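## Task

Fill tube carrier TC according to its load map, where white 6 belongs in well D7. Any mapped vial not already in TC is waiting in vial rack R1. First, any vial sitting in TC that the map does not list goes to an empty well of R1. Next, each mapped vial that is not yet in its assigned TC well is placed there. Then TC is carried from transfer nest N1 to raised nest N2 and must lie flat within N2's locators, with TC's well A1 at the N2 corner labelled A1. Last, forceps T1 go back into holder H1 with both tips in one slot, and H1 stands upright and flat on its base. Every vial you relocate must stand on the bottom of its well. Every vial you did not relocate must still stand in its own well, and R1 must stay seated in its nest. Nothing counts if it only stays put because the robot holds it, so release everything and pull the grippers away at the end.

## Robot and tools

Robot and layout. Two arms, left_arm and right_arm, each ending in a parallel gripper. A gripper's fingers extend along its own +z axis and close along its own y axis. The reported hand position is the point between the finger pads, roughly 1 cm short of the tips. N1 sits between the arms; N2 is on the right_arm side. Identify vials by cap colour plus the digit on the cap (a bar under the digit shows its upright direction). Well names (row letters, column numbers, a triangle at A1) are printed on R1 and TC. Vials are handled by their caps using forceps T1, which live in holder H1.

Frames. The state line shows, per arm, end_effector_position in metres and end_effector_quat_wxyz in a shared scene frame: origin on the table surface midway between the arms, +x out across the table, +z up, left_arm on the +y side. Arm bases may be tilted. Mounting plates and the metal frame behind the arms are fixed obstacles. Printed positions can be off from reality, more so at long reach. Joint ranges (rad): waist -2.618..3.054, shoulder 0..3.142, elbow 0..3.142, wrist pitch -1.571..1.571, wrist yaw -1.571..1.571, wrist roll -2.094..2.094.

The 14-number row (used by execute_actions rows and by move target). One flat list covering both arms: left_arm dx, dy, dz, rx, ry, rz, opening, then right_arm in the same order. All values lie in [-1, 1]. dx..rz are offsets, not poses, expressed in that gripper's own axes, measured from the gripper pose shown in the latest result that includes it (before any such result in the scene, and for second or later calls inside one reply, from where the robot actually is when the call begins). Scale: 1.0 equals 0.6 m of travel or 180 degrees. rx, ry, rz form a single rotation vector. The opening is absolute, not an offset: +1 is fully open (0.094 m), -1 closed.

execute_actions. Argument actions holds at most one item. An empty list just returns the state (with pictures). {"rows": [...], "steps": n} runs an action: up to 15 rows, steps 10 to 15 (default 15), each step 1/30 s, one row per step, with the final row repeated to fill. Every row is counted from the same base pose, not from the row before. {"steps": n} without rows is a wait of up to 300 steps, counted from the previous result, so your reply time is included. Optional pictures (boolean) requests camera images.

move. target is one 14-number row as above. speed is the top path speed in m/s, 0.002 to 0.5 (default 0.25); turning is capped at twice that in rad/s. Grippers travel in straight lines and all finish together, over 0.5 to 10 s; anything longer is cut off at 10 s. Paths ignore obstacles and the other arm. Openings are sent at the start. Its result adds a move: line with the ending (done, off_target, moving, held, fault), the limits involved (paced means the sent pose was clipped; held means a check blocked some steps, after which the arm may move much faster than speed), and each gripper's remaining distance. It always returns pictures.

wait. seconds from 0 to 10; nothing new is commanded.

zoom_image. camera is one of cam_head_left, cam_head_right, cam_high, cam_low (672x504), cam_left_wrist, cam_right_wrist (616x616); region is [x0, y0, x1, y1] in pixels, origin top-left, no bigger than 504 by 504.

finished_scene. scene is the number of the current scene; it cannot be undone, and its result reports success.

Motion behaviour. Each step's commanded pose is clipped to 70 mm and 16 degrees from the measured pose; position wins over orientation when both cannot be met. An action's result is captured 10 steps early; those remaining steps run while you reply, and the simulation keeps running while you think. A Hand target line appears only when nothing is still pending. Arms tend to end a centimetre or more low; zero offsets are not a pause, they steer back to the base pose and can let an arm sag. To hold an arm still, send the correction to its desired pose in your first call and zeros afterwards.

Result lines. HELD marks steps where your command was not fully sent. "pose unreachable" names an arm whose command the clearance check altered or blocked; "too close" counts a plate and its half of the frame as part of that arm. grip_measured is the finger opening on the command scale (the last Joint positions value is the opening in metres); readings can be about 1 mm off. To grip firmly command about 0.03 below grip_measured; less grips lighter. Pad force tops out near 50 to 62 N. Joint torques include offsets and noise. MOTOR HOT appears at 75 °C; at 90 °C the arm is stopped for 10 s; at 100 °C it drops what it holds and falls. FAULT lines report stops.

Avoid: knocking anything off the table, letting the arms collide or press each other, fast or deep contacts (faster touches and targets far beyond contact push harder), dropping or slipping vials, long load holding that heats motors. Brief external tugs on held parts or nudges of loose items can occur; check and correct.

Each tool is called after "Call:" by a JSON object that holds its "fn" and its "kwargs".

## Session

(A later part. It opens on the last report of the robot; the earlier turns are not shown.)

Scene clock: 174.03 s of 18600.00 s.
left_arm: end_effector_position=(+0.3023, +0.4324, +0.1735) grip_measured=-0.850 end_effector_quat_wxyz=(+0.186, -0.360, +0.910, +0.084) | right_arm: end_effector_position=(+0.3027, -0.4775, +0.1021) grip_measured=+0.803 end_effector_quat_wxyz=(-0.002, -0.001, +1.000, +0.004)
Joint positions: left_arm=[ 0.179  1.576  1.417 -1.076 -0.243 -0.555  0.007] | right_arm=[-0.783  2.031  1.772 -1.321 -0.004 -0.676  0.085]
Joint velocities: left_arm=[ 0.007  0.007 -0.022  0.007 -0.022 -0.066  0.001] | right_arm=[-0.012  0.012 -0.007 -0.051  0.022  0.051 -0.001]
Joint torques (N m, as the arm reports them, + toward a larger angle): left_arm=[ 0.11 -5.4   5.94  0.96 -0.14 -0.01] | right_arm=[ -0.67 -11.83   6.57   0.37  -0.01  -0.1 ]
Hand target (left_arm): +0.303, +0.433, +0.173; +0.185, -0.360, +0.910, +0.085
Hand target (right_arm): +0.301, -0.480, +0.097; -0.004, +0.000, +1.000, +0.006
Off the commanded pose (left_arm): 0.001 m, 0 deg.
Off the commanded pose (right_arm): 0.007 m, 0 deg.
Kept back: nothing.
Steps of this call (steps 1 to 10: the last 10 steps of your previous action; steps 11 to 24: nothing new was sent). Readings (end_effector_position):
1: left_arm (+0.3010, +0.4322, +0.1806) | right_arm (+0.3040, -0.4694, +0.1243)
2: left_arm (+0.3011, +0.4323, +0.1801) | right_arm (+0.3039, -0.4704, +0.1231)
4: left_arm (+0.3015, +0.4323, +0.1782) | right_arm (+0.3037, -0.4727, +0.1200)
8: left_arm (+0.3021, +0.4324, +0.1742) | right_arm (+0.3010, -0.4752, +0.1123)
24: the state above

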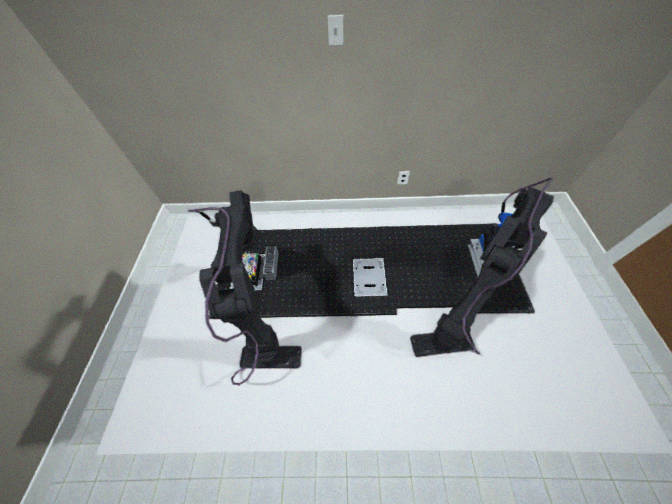

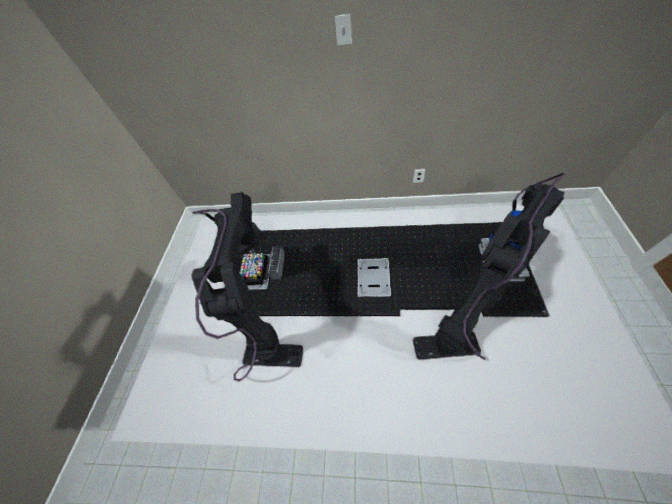

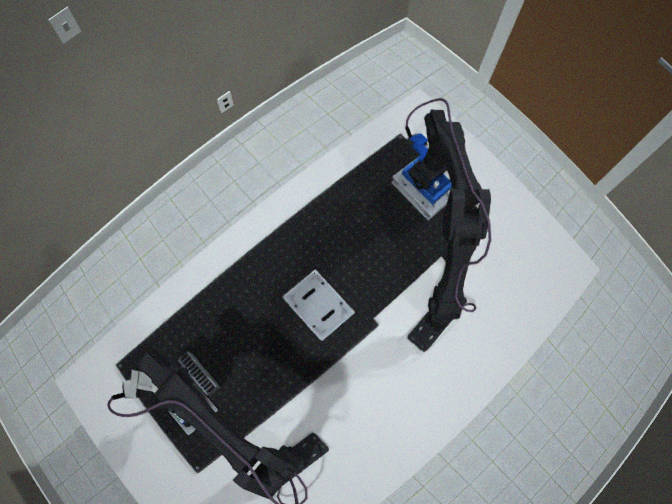

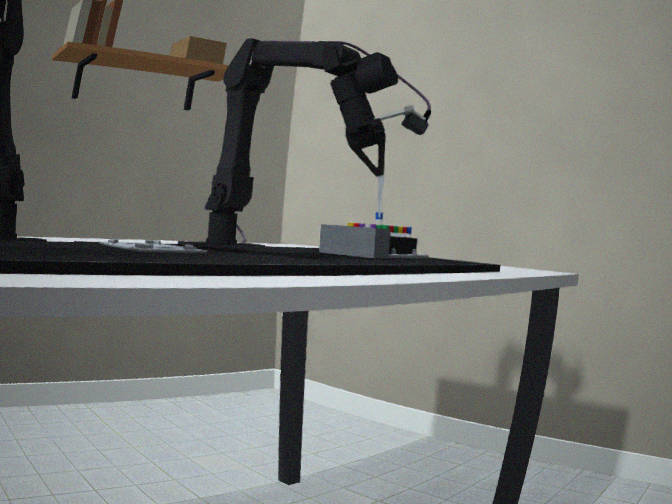

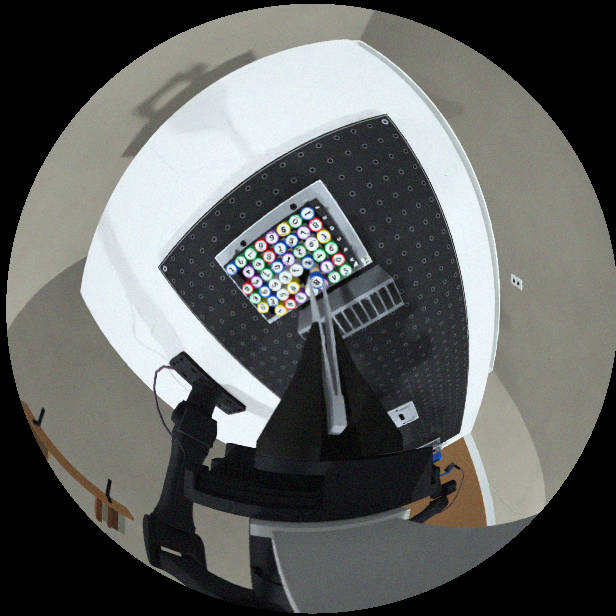

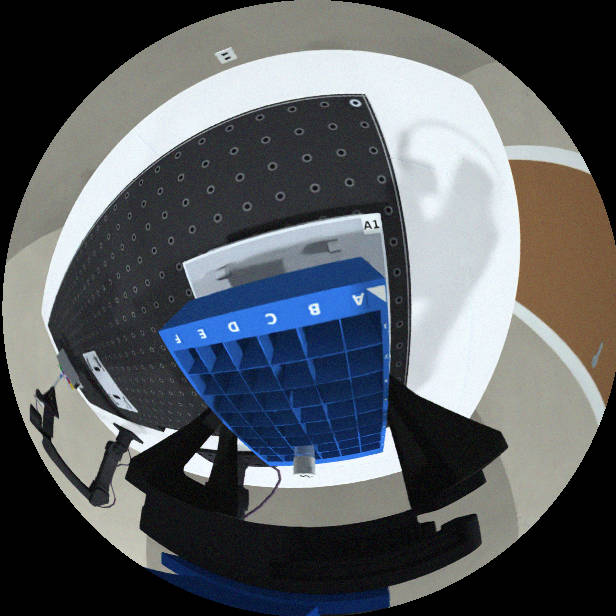

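Call:
{"fn": "execute_actions", "kwargs": {"actions": [{"rows":[
[-0.0026,-0.0031,0.0053,0.0023,-0.0037,-0.001,-0.86,0,0,0,0,0,0,0.775],
[-0.0021,-0.0031,0.0065,0.0023,-0.0037,-0.001,-0.86,0,0,0,0,0,0,0.775],
[-0.0016,-0.0032,0.0077,0.0023,-0.0037,-0.001,-0.86,0,0,0,0,0,0,0.775],
[-0.0012,-0.0032,0.009,0.0023,-0.0037,-0.001,-0.86,0,0,0,0,0,0,0.775],
[-0.0007,-0.0033,0.0102,0.0023,-0.0037,-0.001,-0.86,0,0,0,0,0,0,0.775],
[-0.0002,-0.0033,0.0114,0.0023,-0.0037,-0.001,-0.86,0,0,0,0,0,0,0.775],
[0.0003,-0.0034,0.0126,0.0023,-0.0037,-0.001,-0.86,0,0,0,0,0,0,0.775],
[0.0008,-0.0034,0.0139,0.0023,-0.0037,-0.001,-0.86,0,0,0,0,0,0,0.775],
[0.0012,-0.0034,0.0151,0.0023,-0.0037,-0.001,-0.86,0,0,0,0,0,0,0.775],
[0.0017,-0.0035,0.0163,0.0023,-0.0037,-0.001,-0.86,0,0,0,0,0,0,0.775],
[0.0022,-0.0035,0.0175,0.0023,-0.0037,-0.001,-0.86,0,0,0,0,0,0,0.775],
[0.0027,-0.0036,0.0187,0.0023,-0.0037,-0.001,-0.86,0,0,0,0,0,0,0.775],
[0.0031,-0.0036,0.02,0.0023,-0.0037,-0.001,-0.86,0,0,0,0,0,0,0.775],
[0.0036,-0.0037,0.0212,0.0023,-0.0037,-0.001,-0.86,0,0,0,0,0,0,0.775],
[0.0041,-0.0037,0.0224,0.0023,-0.0037,-0.001,-0.86,0,0,0,0,0,0,0.775]
],"steps":15}]}}

Call:
{"fn": "zoom_image", "kwargs": {"camera": "cam_right_wrist", "region": [150,195,410,345]}}

Call:
{"fn": "execute_actions", "kwargs": {"actions": [{"steps":22}], "pictures": true}}

Scene clock: 175.37 s of 18600.00 s.
left_arm: end_effector_position=(+0.3034, +0.4326, +0.1726) grip_measured=-0.850 end_effector_quat_wxyz=(+0.188, -0.361, +0.910, +0.084) | right_arm: end_effector_position=(+0.3028, -0.4776, +0.1021) grip_measured=+0.803 end_effector_quat_wxyz=(-0.002, -0.001, +1.000, +0.004)
Joint positions: left_arm=[ 0.179  1.576  1.412 -1.067 -0.243 -0.555  0.007] | right_arm=[-0.783  2.031  1.772 -1.32  -0.004 -0.676  0.085]
Joint velocities: left_arm=[ 0.007 -0.002 -0.105  0.051  0.007 -0.022 -0.001] | right_arm=[-0.007  0.002 -0.002  0.007 -0.007 -0.022 -0.   ]
Joint torques (N m, as the arm reports them, + toward a larger angle): left_arm=[ 0.06 -5.82  4.53  1.14 -0.14 -0.02] | right_arm=[  0.05 -12.52   7.23   0.27   0.    -0.03]
Steps of this call (steps 1 to 35: nothing new was sent; steps 36 to 40: the first 5 steps of this action). Readings (end_effector_position):
36: left_arm (+0.3023, +0.4325, +0.1735) | right_arm (+0.3028, -0.4776, +0.1021)
37: left_arm (+0.3026, +0.4325, +0.1736) | right_arm (+0.3028, -0.4776, +0.1021)
39: left_arm (+0.3033, +0.4326, +0.1734) | right_arm (+0.3028, -0.4776, +0.1021)
40: the state above

Region (150, 195, 410, 345) of cam_right_wrist's 616x616 image, scaled by 1.938, with more detail than that image has; it fills the top 291 rows of this view, and the rest is white.

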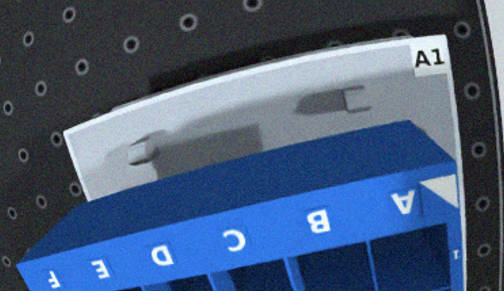

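Scene clock: 176.10 s of 18600.00 s.
left_arm: end_effector_position=(+0.3030, +0.4326, +0.1616) grip_measured=-0.850 end_effector_quat_wxyz=(+0.186, -0.360, +0.910, +0.084) | right_arm: end_effector_position=(+0.3028, -0.4776, +0.1021) grip_measured=+0.803 end_effector_quat_wxyz=(-0.002, -0.001, +1.000, +0.004)
Joint positions: left_arm=[ 0.179  1.576  1.37  -1.029 -0.243 -0.555  0.007] | right_arm=[-0.783  2.031  1.772 -1.32  -0.004 -0.676  0.085]
Joint velocities: left_arm=[-0.002 -0.007 -0.022 -0.051 -0.022  0.022 -0.001] | right_arm=[ 0.017  0.007 -0.002  0.022 -0.037  0.051  0.   ]
Joint torques (N m, as the arm reports them, + toward a larger angle): left_arm=[ 0.06 -5.78  4.98  1.18 -0.15 -0.01] | right_arm=[  0.02 -12.51   7.16   0.28  -0.01  -0.01]
Hand target (left_arm): +0.306, +0.433, +0.160; +0.192, -0.361, +0.909, +0.083
Hand target (right_arm): +0.303, -0.477, +0.102; -0.002, -0.001, +1.000, +0.004
Off the commanded pose (left_arm): 0.003 m, 1 deg.
Off the commanded pose (right_arm): 0.000 m, 0 deg.
Kept back: nothing.
Steps of this call (steps 1 to 10: the last 10 steps of your previous action; steps 11 to 22: nothing new was sent). Readings (end_effector_position):
1: left_arm (+0.3032, +0.4326, +0.1715) | right_arm (+0.3028, -0.4776, +0.1021)
2: left_arm (+0.3027, +0.4325, +0.1700) | right_arm (+0.3028, -0.4776, +0.1021)
4: left_arm (+0.3019, +0.4324, +0.1674) | right_arm (+0.3028, -0.4776, +0.1021)
8: left_arm (+0.3023, +0.4324, +0.1645) | right_arm (+0.3028, -0.4776, +0.1021)
22: the state above

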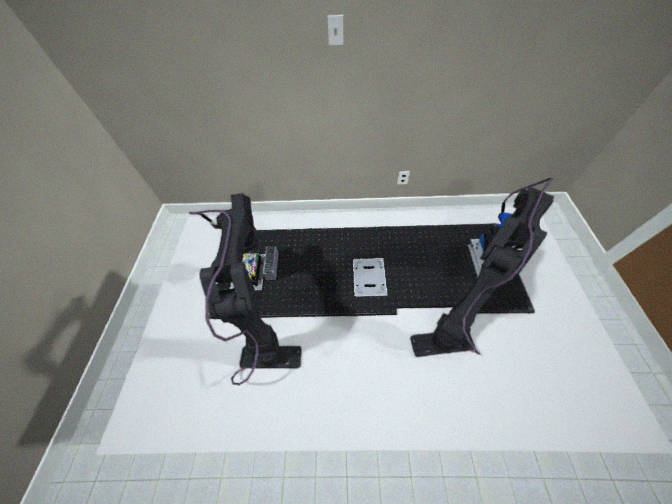

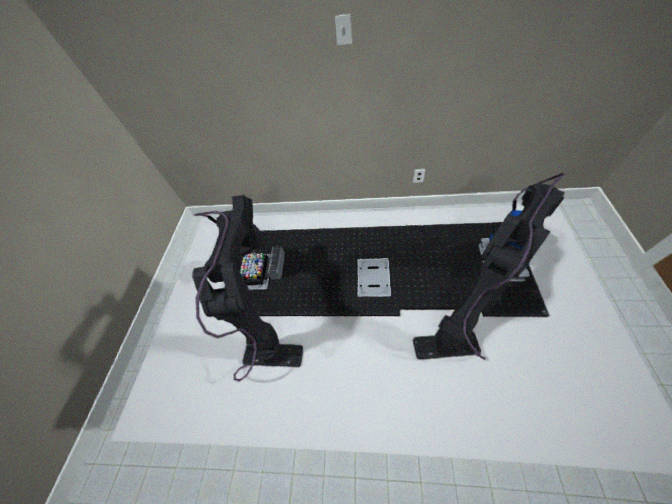

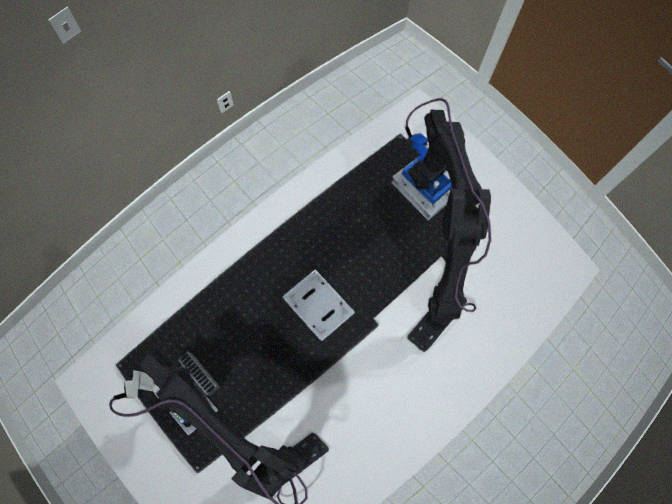

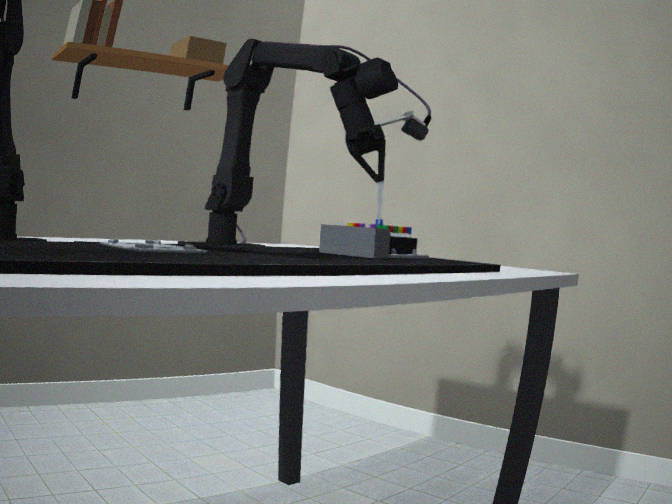

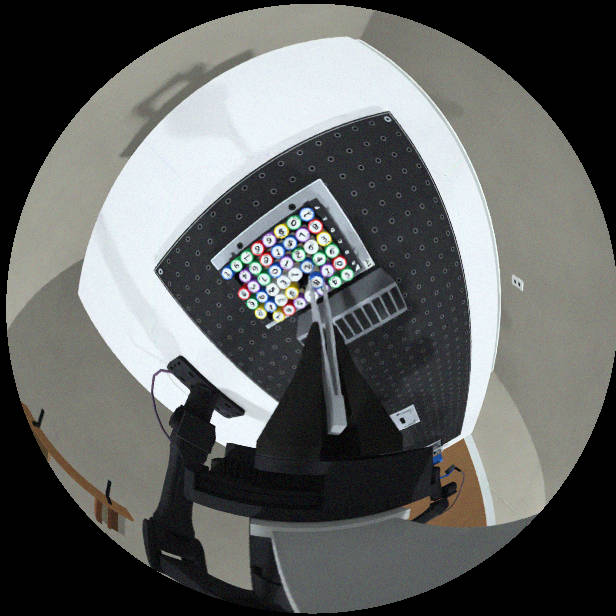

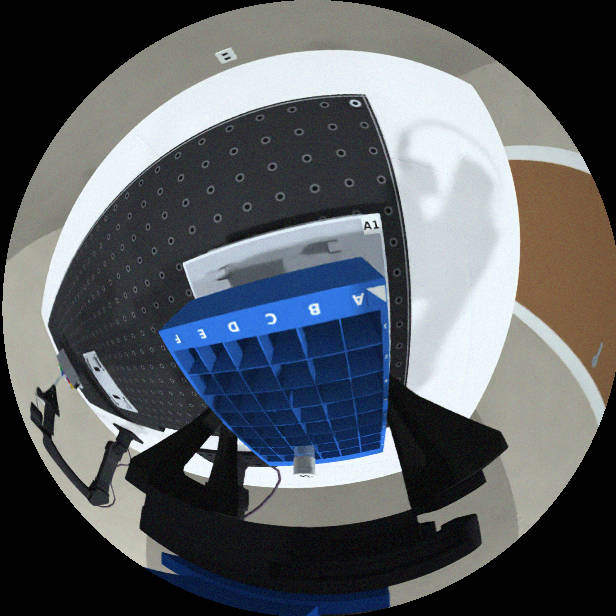

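Call:
{"fn": "zoom_image", "kwargs": {"camera": "cam_left_wrist", "region": [270,220,370,320]}}

Region (270, 220, 370, 320) of cam_left_wrist's 616x616 image, scaled by 5.040, with more detail than that image has.

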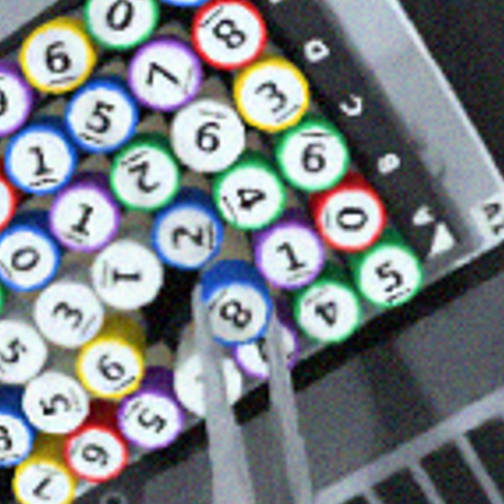

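Call:
{"fn": "execute_actions", "kwargs": {"actions": [{"rows":[
[-0.0040,0.0,0.0058,0.0017,-0.0037,-0.0025,-0.86,0,0,0.006,0,0,0.003,0.775],
[-0.0047,0.0015,0.0070,0.0012,-0.0037,-0.0035,-0.86,0,0,0.009,0,0,0.005,0.775],
[-0.0042,0.0021,0.0085,0.001,-0.0037,-0.0039,-0.86,0,0,0.011,0,0,0.007,0.775],
[-0.0038,0.0021,0.0096,0.001,-0.0037,-0.0039,-0.86,0,0,0.013,0,0,0.009,0.775],
[-0.0033,0.0021,0.0107,0.001,-0.0037,-0.0039,-0.86,0,0,0.015,0,0,0.011,0.775],
[-0.0029,0.0020,0.0118,0.001,-0.0037,-0.0039,-0.86,0,0,0.017,0,0,0.011,0.775],
[-0.0024,0.0020,0.0128,0.001,-0.0037,-0.0039,-0.86,0,0,0.019,0,0,0.011,0.775],
[-0.0020,0.0020,0.0139,0.001,-0.0037,-0.0039,-0.86,0,0,0.021,0,0,0.011,0.775],
[-0.0015,0.0020,0.0150,0.001,-0.0037,-0.0039,-0.86,0,0,0.023,0,0,0.011,0.775],
[-0.0011,0.0020,0.0161,0.001,-0.0037,-0.0039,-0.86,0,0,0.025,0,0,0.011,0.775],
[-0.0006,0.0020,0.0171,0.001,-0.0037,-0.0039,-0.86,0,0,0.027,0,0,0.011,0.775],
[-0.0002,0.0019,0.0182,0.001,-0.0037,-0.0039,-0.86,0,0,0.029,0,0,0.011,0.775],
[0.0003,0.0019,0.0193,0.001,-0.0037,-0.0039,-0.86,0,0,0.030,0,0,0.011,0.775],
[0.0007,0.0019,0.0203,0.001,-0.0037,-0.0039,-0.86,0,0,0.031,0,0,0.011,0.775],
[0.0012,0.0019,0.0214,0.001,-0.0037,-0.0039,-0.86,0,0,0.032,0,0,0.011,0.775]
],"steps":15}]}}

Call:
{"fn": "execute_actions", "kwargs": {"actions": [{"steps":22}], "pictures": true}}

Scene clock: 179.13 s of 18600.00 s.
left_arm: end_effector_position=(+0.3037, +0.4327, +0.1608) grip_measured=-0.850 end_effector_quat_wxyz=(+0.188, -0.360, +0.910, +0.084) | right_arm: end_effector_position=(+0.3034, -0.4780, +0.0997) grip_measured=+0.803 end_effector_quat_wxyz=(-0.001, +0.005, +1.000, +0.003)
Joint positions: left_arm=[ 0.179  1.576  1.366 -1.022 -0.243 -0.555  0.007] | right_arm=[-0.783  2.031  1.763 -1.307 -0.004 -0.665  0.085]
Joint velocities: left_arm=[ 0.002 -0.012 -0.1    0.081  0.037  0.007  0.   ] | right_arm=[ 0.012  0.002 -0.154  0.139 -0.007  0.066  0.   ]
Joint torques (N m, as the arm reports them, + toward a larger angle): left_arm=[ 0.84 -5.69  4.65  1.15 -0.15 -0.02] | right_arm=[  0.07 -12.41   6.19   0.28   0.     0.05]
Steps of this call (steps 1 to 86: nothing new was sent; steps 87 to 91: the first 5 steps of this action). Readings (end_effector_position):
87: left_arm (+0.3032, +0.4326, +0.1617) | right_arm (+0.3029, -0.4777, +0.1021)
88: left_arm (+0.3034, +0.4326, +0.1617) | right_arm (+0.3031, -0.4778, +0.1021)
90: left_arm (+0.3037, +0.4327, +0.1615) | right_arm (+0.3035, -0.4781, +0.1008)
91: the state above

Scene clock: 179.87 s of 18600.00 s.
left_arm: end_effector_position=(+0.3034, +0.4326, +0.1517) grip_measured=-0.850 end_effector_quat_wxyz=(+0.187, -0.360, +0.910, +0.084) | right_arm: end_effector_position=(+0.3032, -0.4779, +0.0876) grip_measured=+0.803 end_effector_quat_wxyz=(+0.000, +0.014, +1.000, +0.002)
Joint positions: left_arm=[ 0.179  1.576  1.33  -0.988 -0.243 -0.555  0.007] | right_arm=[-0.783  2.031  1.715 -1.257 -0.004 -0.647  0.085]
Joint velocities: left_arm=[ 0.007 -0.002  0.007  0.022 -0.081 -0.037 -0.001] | right_arm=[-0.027 -0.002  0.002 -0.007 -0.051  0.007 -0.001]
Joint torques (N m, as the arm reports them, + toward a larger angle): left_arm=[ 0.89 -5.8   4.83  1.19 -0.16  0.  ] | right_arm=[  0.13 -12.1    6.42   0.37  -0.01   0.03]
Hand target (left_arm): +0.305, +0.436, +0.150; +0.193, -0.365, +0.907, +0.084
Hand target (right_arm): +0.303, -0.477, +0.083; -0.002, +0.016, +1.000, +0.004
Off the commanded pose (left_arm): 0.005 m, 1 deg.
Off the commanded pose (right_arm): 0.005 m, 0 deg.
Kept back: nothing.
Steps of this call (steps 1 to 10: the last 10 steps of your previous action; steps 11 to 22: nothing new was sent). Readings (end_effector_position):
1: left_arm (+0.3034, +0.4326, +0.1597) | right_arm (+0.3030, -0.4778, +0.0983)
2: left_arm (+0.3030, +0.4326, +0.1585) | right_arm (+0.3025, -0.4774, +0.0969)
4: left_arm (+0.3024, +0.4325, +0.1563) | right_arm (+0.3017, -0.4767, +0.0943)
8: left_arm (+0.3027, +0.4325, +0.1539) | right_arm (+0.3011, -0.4763, +0.0900)
22: the state above

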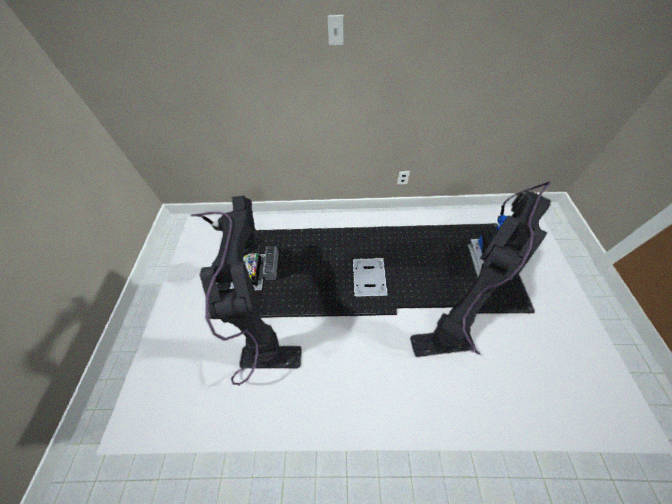

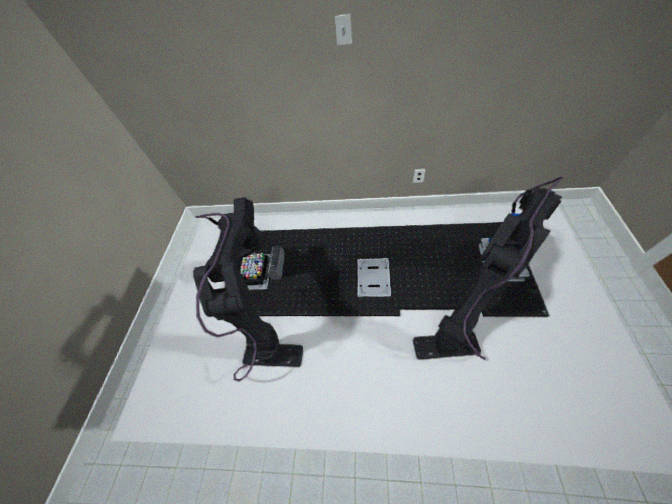

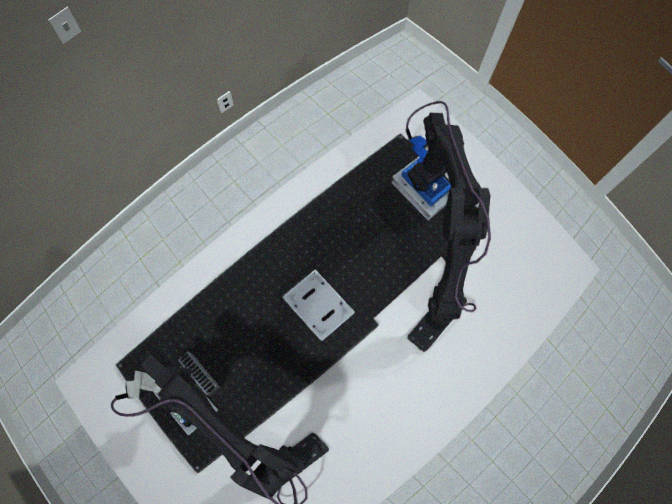

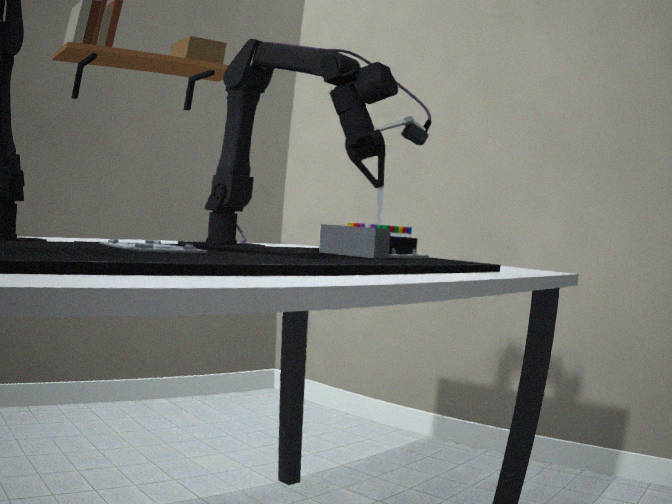

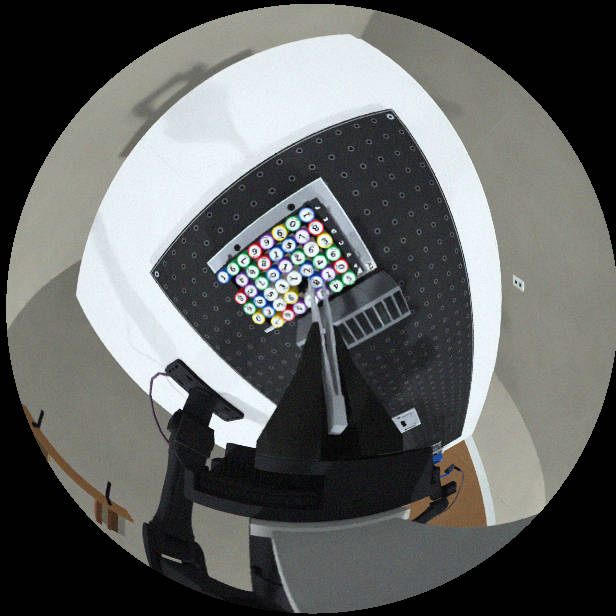

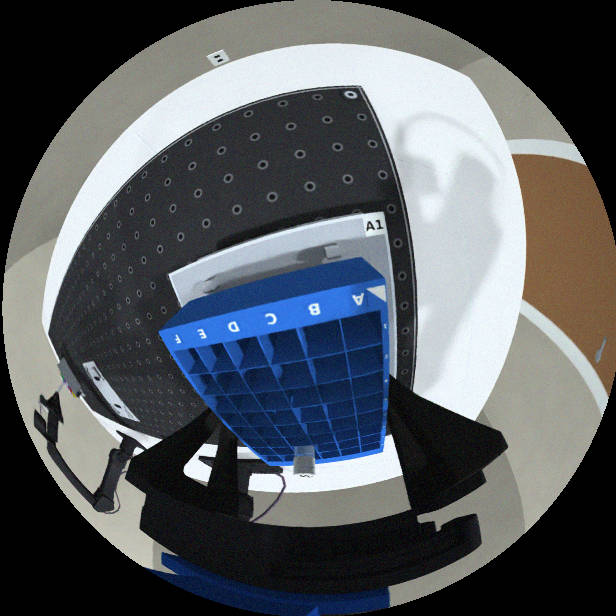

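Call:
{"fn": "execute_actions", "kwargs": {"actions": [{"rows":[
[0,0,0,0,0,0,-0.85,0,0,0,0,0,0,0.775],
[0,0,0,0,0,0,-0.84,0,0,0,0,0,0,0.775],
[0,0,0,0,0,0,-0.83,0,0,0,0,0,0,0.775],
[0,0,0,0,0,0,-0.82,0,0,0,0,0,0,0.775],
[0,0,0,0,0,0,-0.81,0,0,0,0,0,0,0.775],
[0,0,0,0,0,0,-0.80,0,0,0,0,0,0,0.775],
[0,0,0,0,0,0,-0.79,0,0,0,0,0,0,0.775],
[0,0,0,0,0,0,-0.78,0,0,0,0,0,0,0.775]
],"steps":10}]}}

Call:
{"fn": "zoom_image", "kwargs": {"camera": "cam_right_wrist", "region": [150,195,410,345]}}

Scene clock: 180.50 s of 18600.00 s.
left_arm: end_effector_position=(+0.3034, +0.4326, +0.1517) grip_measured=-0.850 end_effector_quat_wxyz=(+0.187, -0.360, +0.910, +0.084) | right_arm: end_effector_position=(+0.3034, -0.4781, +0.0876) grip_measured=+0.803 end_effector_quat_wxyz=(+0.000, +0.014, +1.000, +0.002)
Joint positions: left_arm=[ 0.179  1.576  1.33  -0.988 -0.243 -0.555  0.007] | right_arm=[-0.783  2.031  1.715 -1.257 -0.004 -0.647  0.085]
Joint velocities: left_arm=[-0.012 -0.017 -0.012 -0.007  0.007  0.051 -0.   ] | right_arm=[-0.017  0.002  0.012 -0.022 -0.037 -0.007 -0.   ]
Joint torques (N m, as the arm reports them, + toward a larger angle): left_arm=[ 0.89 -5.73  4.87  1.18 -0.15 -0.01] | right_arm=[  0.14 -12.13   6.38   0.38  -0.01   0.04]
Kept back: the last 10 steps of this action.
Steps of this call (steps 1 to 19: nothing new was sent). Readings (end_effector_position):
1: left_arm (+0.3034, +0.4326, +0.1517) | right_arm (+0.3033, -0.4780, +0.0876)
2: left_arm (+0.3034, +0.4326, +0.1517) | right_arm (+0.3033, -0.4780, +0.0876)
4: left_arm (+0.3034, +0.4326, +0.1517) | right_arm (+0.3033, -0.4780, +0.0876)
8: left_arm (+0.3034, +0.4326, +0.1517) | right_arm (+0.3034, -0.4781, +0.0876)
19: the state above

Region (150, 195, 410, 345) of cam_right_wrist's 616x616 image, scaled by 1.938, with more detail than that image has; it fills the top 291 rows of this view, and the rest is white.

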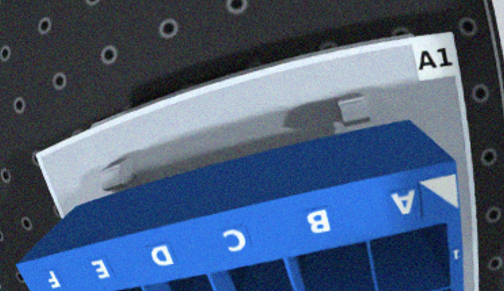

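Call:
{"fn": "execute_actions", "kwargs": {"actions": [{"rows":[
[-0.006,-0.002,-0.0065,0.0016,-0.0026,-0.0007,-0.78,0,0,0.005,0,0,-0.002,0.775],
[-0.0118,-0.0038,-0.013,0.0031,-0.005,-0.0014,-0.78,0,0,0.007,0,0,-0.0035,0.775],
[-0.0126,-0.0038,-0.0148,0.0031,-0.005,-0.0014,-0.78,0,0,0.008,0,0,-0.0045,0.775],
[-0.0134,-0.0038,-0.0167,0.0031,-0.005,-0.0014,-0.78,0,0,0.009,0,0,-0.0045,0.775],
[-0.0142,-0.0038,-0.0185,0.0031,-0.005,-0.0014,-0.78,0,0,0.010,0,0,-0.0045,0.775],
[-0.015,-0.0038,-0.0204,0.0031,-0.005,-0.0014,-0.78,0,0,0.011,0,0,-0.0045,0.775],
[-0.0158,-0.0038,-0.0222,0.0031,-0.005,-0.0014,-0.78,0,0,0.012,0,0,-0.0045,0.775],
[-0.0166,-0.0038,-0.024,0.0031,-0.005,-0.0014,-0.78,0,0,0.013,0,0,-0.0045,0.775],
[-0.0174,-0.0038,-0.0259,0.0031,-0.005,-0.0014,-0.78,0,0,0.014,0,0,-0.0045,0.775],
[-0.0182,-0.0038,-0.0277,0.0031,-0.005,-0.0014,-0.78,0,0,0.015,0,0,-0.0045,0.775],
[-0.019,-0.0038,-0.0296,0.0031,-0.005,-0.0014,-0.78,0,0,0.016,0,0,-0.0045,0.775],
[-0.0198,-0.0038,-0.0314,0.0031,-0.005,-0.0014,-0.78,0,0,0.017,0,0,-0.0045,0.775],
[-0.0206,-0.0038,-0.0332,0.0031,-0.005,-0.0014,-0.78,0,0,0.018,0,0,-0.0045,0.775],
[-0.0214,-0.0038,-0.0351,0.0031,-0.005,-0.0014,-0.78,0,0,0.018,0,0,-0.0045,0.775],
[-0.0222,-0.0038,-0.0369,0.0031,-0.005,-0.0014,-0.78,0,0,0.018,0,0,-0.0045,0.775]
],"steps":15}]}}

Call:
{"fn": "execute_actions", "kwargs": {"actions": [{"steps":22}], "pictures": true}}

Scene clock: 182.47 s of 18600.00 s.
left_arm: end_effector_position=(+0.3032, +0.4326, +0.1527) grip_measured=-0.782 end_effector_quat_wxyz=(+0.186, -0.360, +0.910, +0.084) | right_arm: end_effector_position=(+0.3043, -0.4788, +0.0876) grip_measured=+0.803 end_effector_quat_wxyz=(+0.002, +0.011, +1.000, +0.001)
Joint positions: left_arm=[ 0.179  1.576  1.334 -0.993 -0.243 -0.555  0.01 ] | right_arm=[-0.783  2.031  1.715 -1.252 -0.004 -0.652  0.085]
Joint velocities: left_arm=[-0.012 -0.017  0.095 -0.11   0.037 -0.037 -0.001] | right_arm=[ 0.002 -0.007 -0.017  0.095 -0.037 -0.095 -0.001]
Joint torques (N m, as the arm reports them, + toward a larger angle): left_arm=[ 0.   -5.77  8.57  0.88 -0.15 -0.01] | right_arm=[  0.07 -12.32   5.8    0.39  -0.01  -0.09]
Off your previous action's commanded pose (left_arm): 0.000 m, 0 deg at its last step (step 10 of this call).
Off your previous action's commanded pose (right_arm): 0.000 m, 0 deg at its last step (step 10 of this call).
Steps of this call (steps 1 to 10: the last 10 steps of your previous action; steps 11 to 54: nothing new was sent; steps 55 to 59: the first 5 steps of this action). Readings (end_effector_position):
55: left_arm (+0.3034, +0.4326, +0.1517) | right_arm (+0.3034, -0.4781, +0.0876)
56: left_arm (+0.3034, +0.4326, +0.1517) | right_arm (+0.3035, -0.4781, +0.0876)
58: left_arm (+0.3033, +0.4326, +0.1520) | right_arm (+0.3040, -0.4785, +0.0876)
59: the state above

Scene clock: 183.20 s of 18600.00 s.
left_arm: end_effector_position=(+0.3054, +0.4329, +0.1696) grip_measured=-0.782 end_effector_quat_wxyz=(+0.192, -0.361, +0.909, +0.083) | right_arm: end_effector_position=(+0.3034, -0.4785, +0.0816) grip_measured=+0.803 end_effector_quat_wxyz=(+0.001, +0.009, +1.000, +0.000)
Joint positions: left_arm=[ 0.179  1.576  1.398 -1.045 -0.243 -0.555  0.01 ] | right_arm=[-0.783  2.031  1.691 -1.23  -0.002 -0.656  0.085]
Joint velocities: left_arm=[ 0.022  0.012  0.007 -0.022  0.037 -0.007 -0.   ] | right_arm=[-0.007 -0.007 -0.002 -0.007  0.007 -0.037  0.   ]
Joint torques (N m, as the arm reports them, + toward a larger angle): left_arm=[ 0.   -5.61  8.05  0.81 -0.15 -0.01] | right_arm=[  0.08 -12.13   6.28   0.41  -0.03  -0.08]
Hand target (left_arm): +0.307, +0.433, +0.177; +0.197, -0.361, +0.908, +0.082
Hand target (right_arm): +0.303, -0.478, +0.077; +0.000, +0.006, +1.000, +0.002
Off the commanded pose (left_arm): 0.008 m, 0 deg.
Off the commanded pose (right_arm): 0.005 m, 0 deg.
Kept back: nothing.
Steps of this call (steps 1 to 10: the last 10 steps of your previous action; steps 11 to 22: nothing new was sent). Readings (end_effector_position):
1: left_arm (+0.3034, +0.4326, +0.1539) | right_arm (+0.3046, -0.4790, +0.0873)
2: left_arm (+0.3039, +0.4327, +0.1554) | right_arm (+0.3046, -0.4790, +0.0867)
4: left_arm (+0.3054, +0.4329, +0.1589) | right_arm (+0.3042, -0.4787, +0.0851)
8: left_arm (+0.3071, +0.4332, +0.1652) | right_arm (+0.3034, -0.4785, +0.0827)
22: the state above

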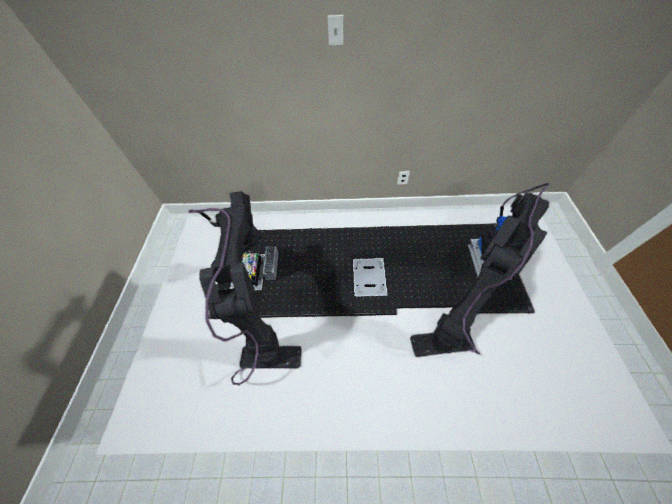

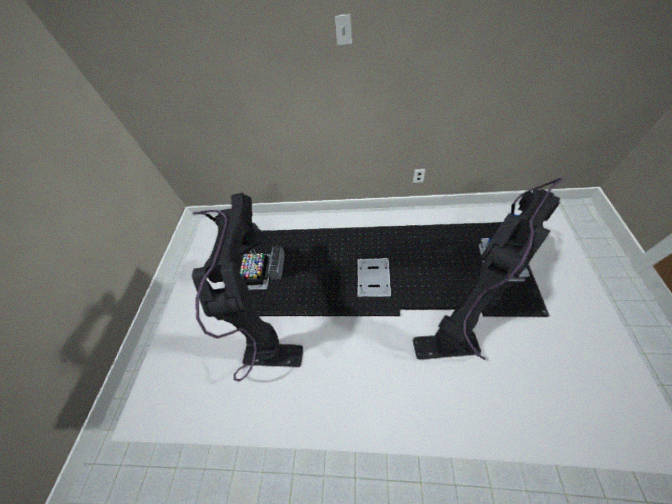

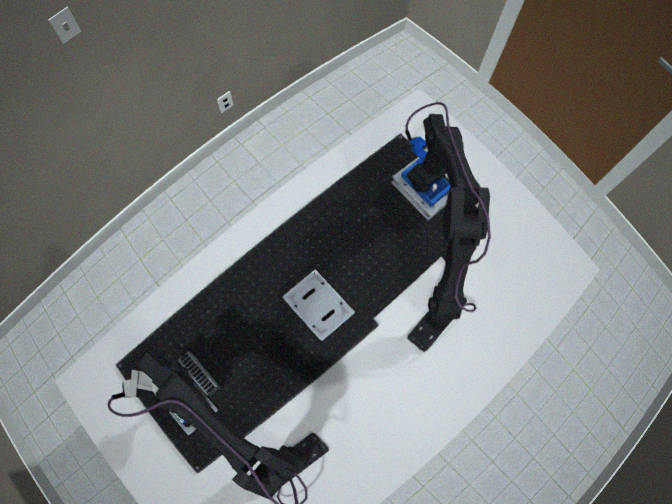

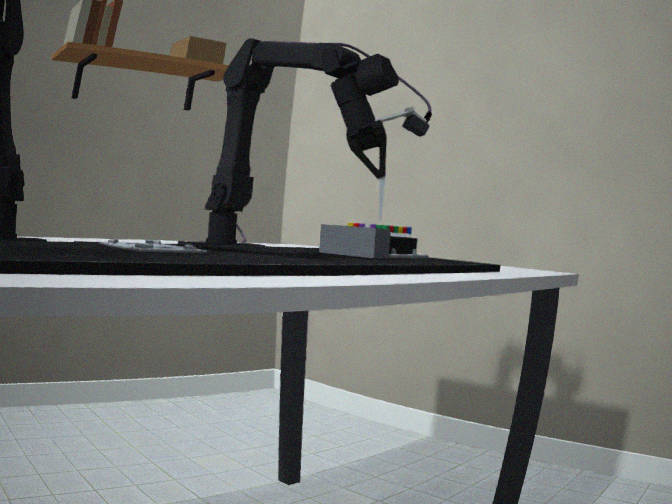

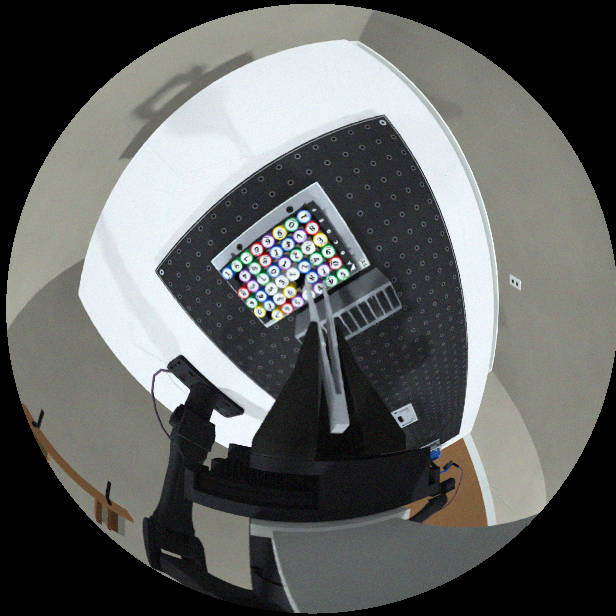

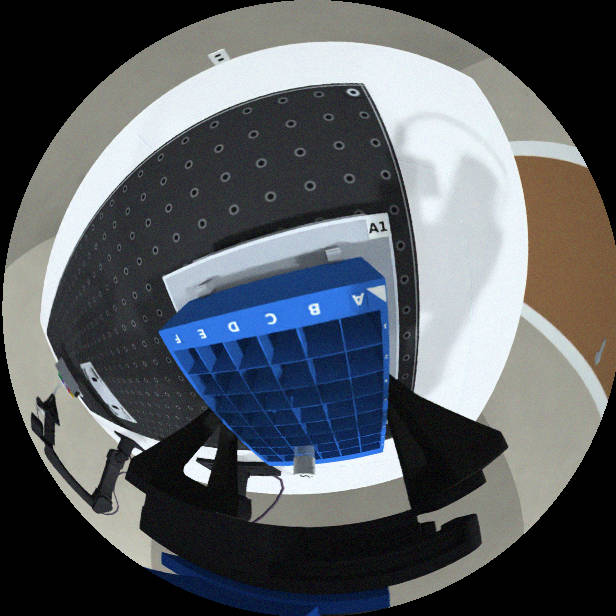

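Call:
{"fn": "execute_actions", "kwargs": {"actions": []}}

Scene clock: 184.57 s of 18600.00 s.
left_arm: end_effector_position=(+0.3051, +0.4329, +0.1695) grip_measured=-0.782 end_effector_quat_wxyz=(+0.191, -0.361, +0.909, +0.083) | right_arm: end_effector_position=(+0.3034, -0.4785, +0.0816) grip_measured=+0.803 end_effector_quat_wxyz=(+0.001, +0.009, +1.000, +0.000)
Joint positions: left_arm=[ 0.179  1.576  1.398 -1.046 -0.243 -0.555  0.01 ] | right_arm=[-0.783  2.031  1.691 -1.23  -0.002 -0.656  0.085]
Joint velocities: left_arm=[-0.022  0.007  0.012 -0.037 -0.081  0.007 -0.001] | right_arm=[-0.012 -0.002 -0.007 -0.051 -0.007 -0.007 -0.   ]
Joint torques (N m, as the arm reports them, + toward a larger angle): left_arm=[ 0.09 -5.66  8.06  0.84 -0.15 -0.02] | right_arm=[  0.08 -12.15   6.3    0.42  -0.03  -0.08]
Hand target (left_arm): +0.307, +0.433, +0.177; +0.197, -0.361, +0.908, +0.082
Hand target (right_arm): +0.303, -0.478, +0.077; +0.000, +0.006, +1.000, +0.002
Off the commanded pose (left_arm): 0.008 m, 1 deg.
Off the commanded pose (right_arm): 0.005 m, 0 deg.
Kept back: nothing.
Steps of this call (steps 1 to 41: nothing new was sent). Readings (end_effector_position):
1: left_arm (+0.3053, +0.4329, +0.1696) | right_arm (+0.3034, -0.4785, +0.0816)
2: left_arm (+0.3053, +0.4329, +0.1696) | right_arm (+0.3034, -0.4785, +0.0816)
4: left_arm (+0.3052, +0.4329, +0.1695) | right_arm (+0.3034, -0.4785, +0.0816)
8: left_arm (+0.3051, +0.4329, +0.1695) | right_arm (+0.3034, -0.4785, +0.0816)
41: the state above

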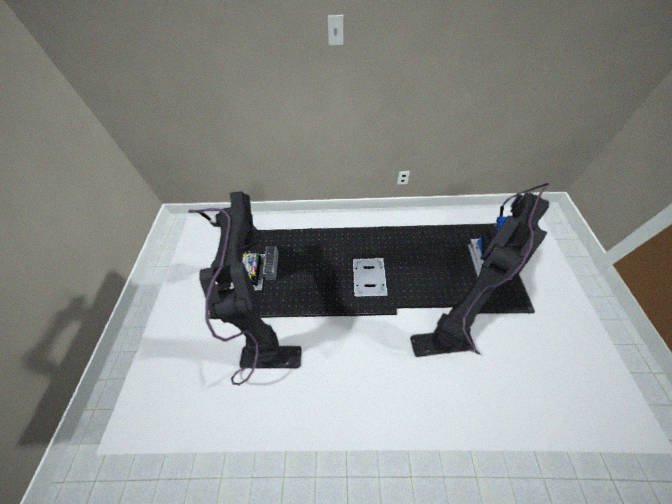

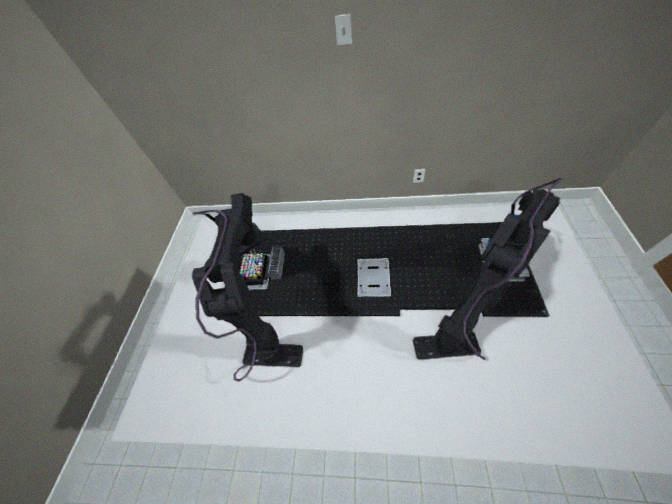

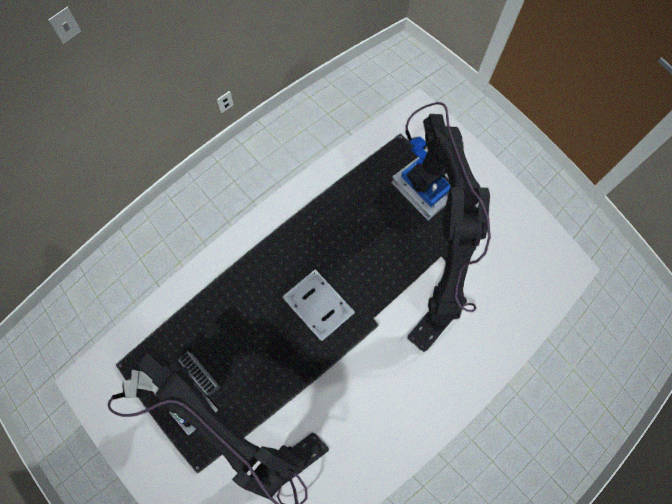

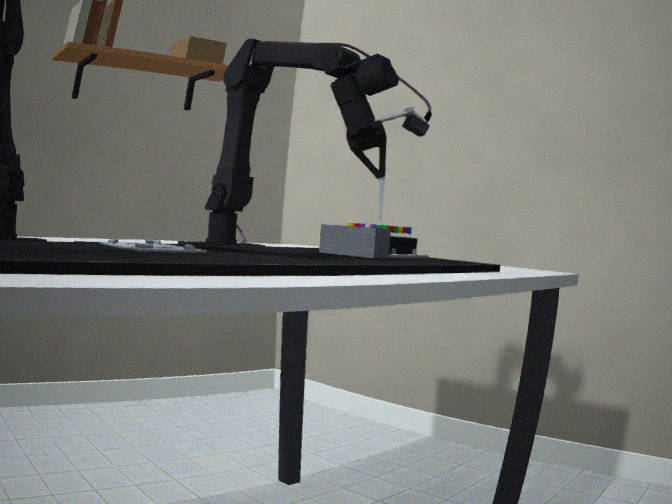

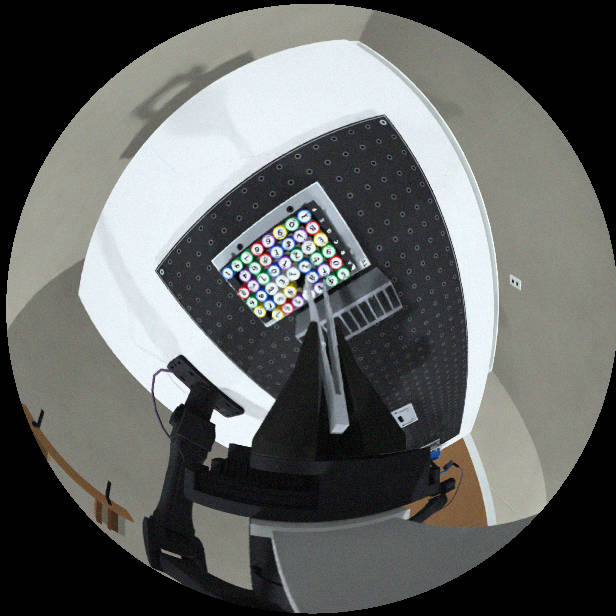

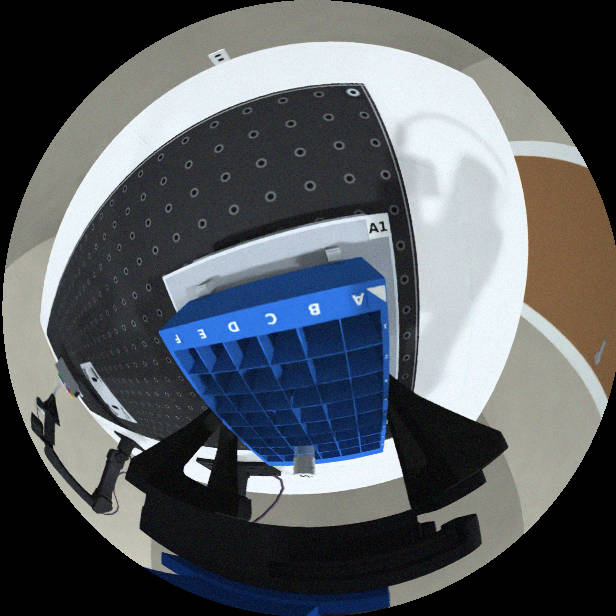

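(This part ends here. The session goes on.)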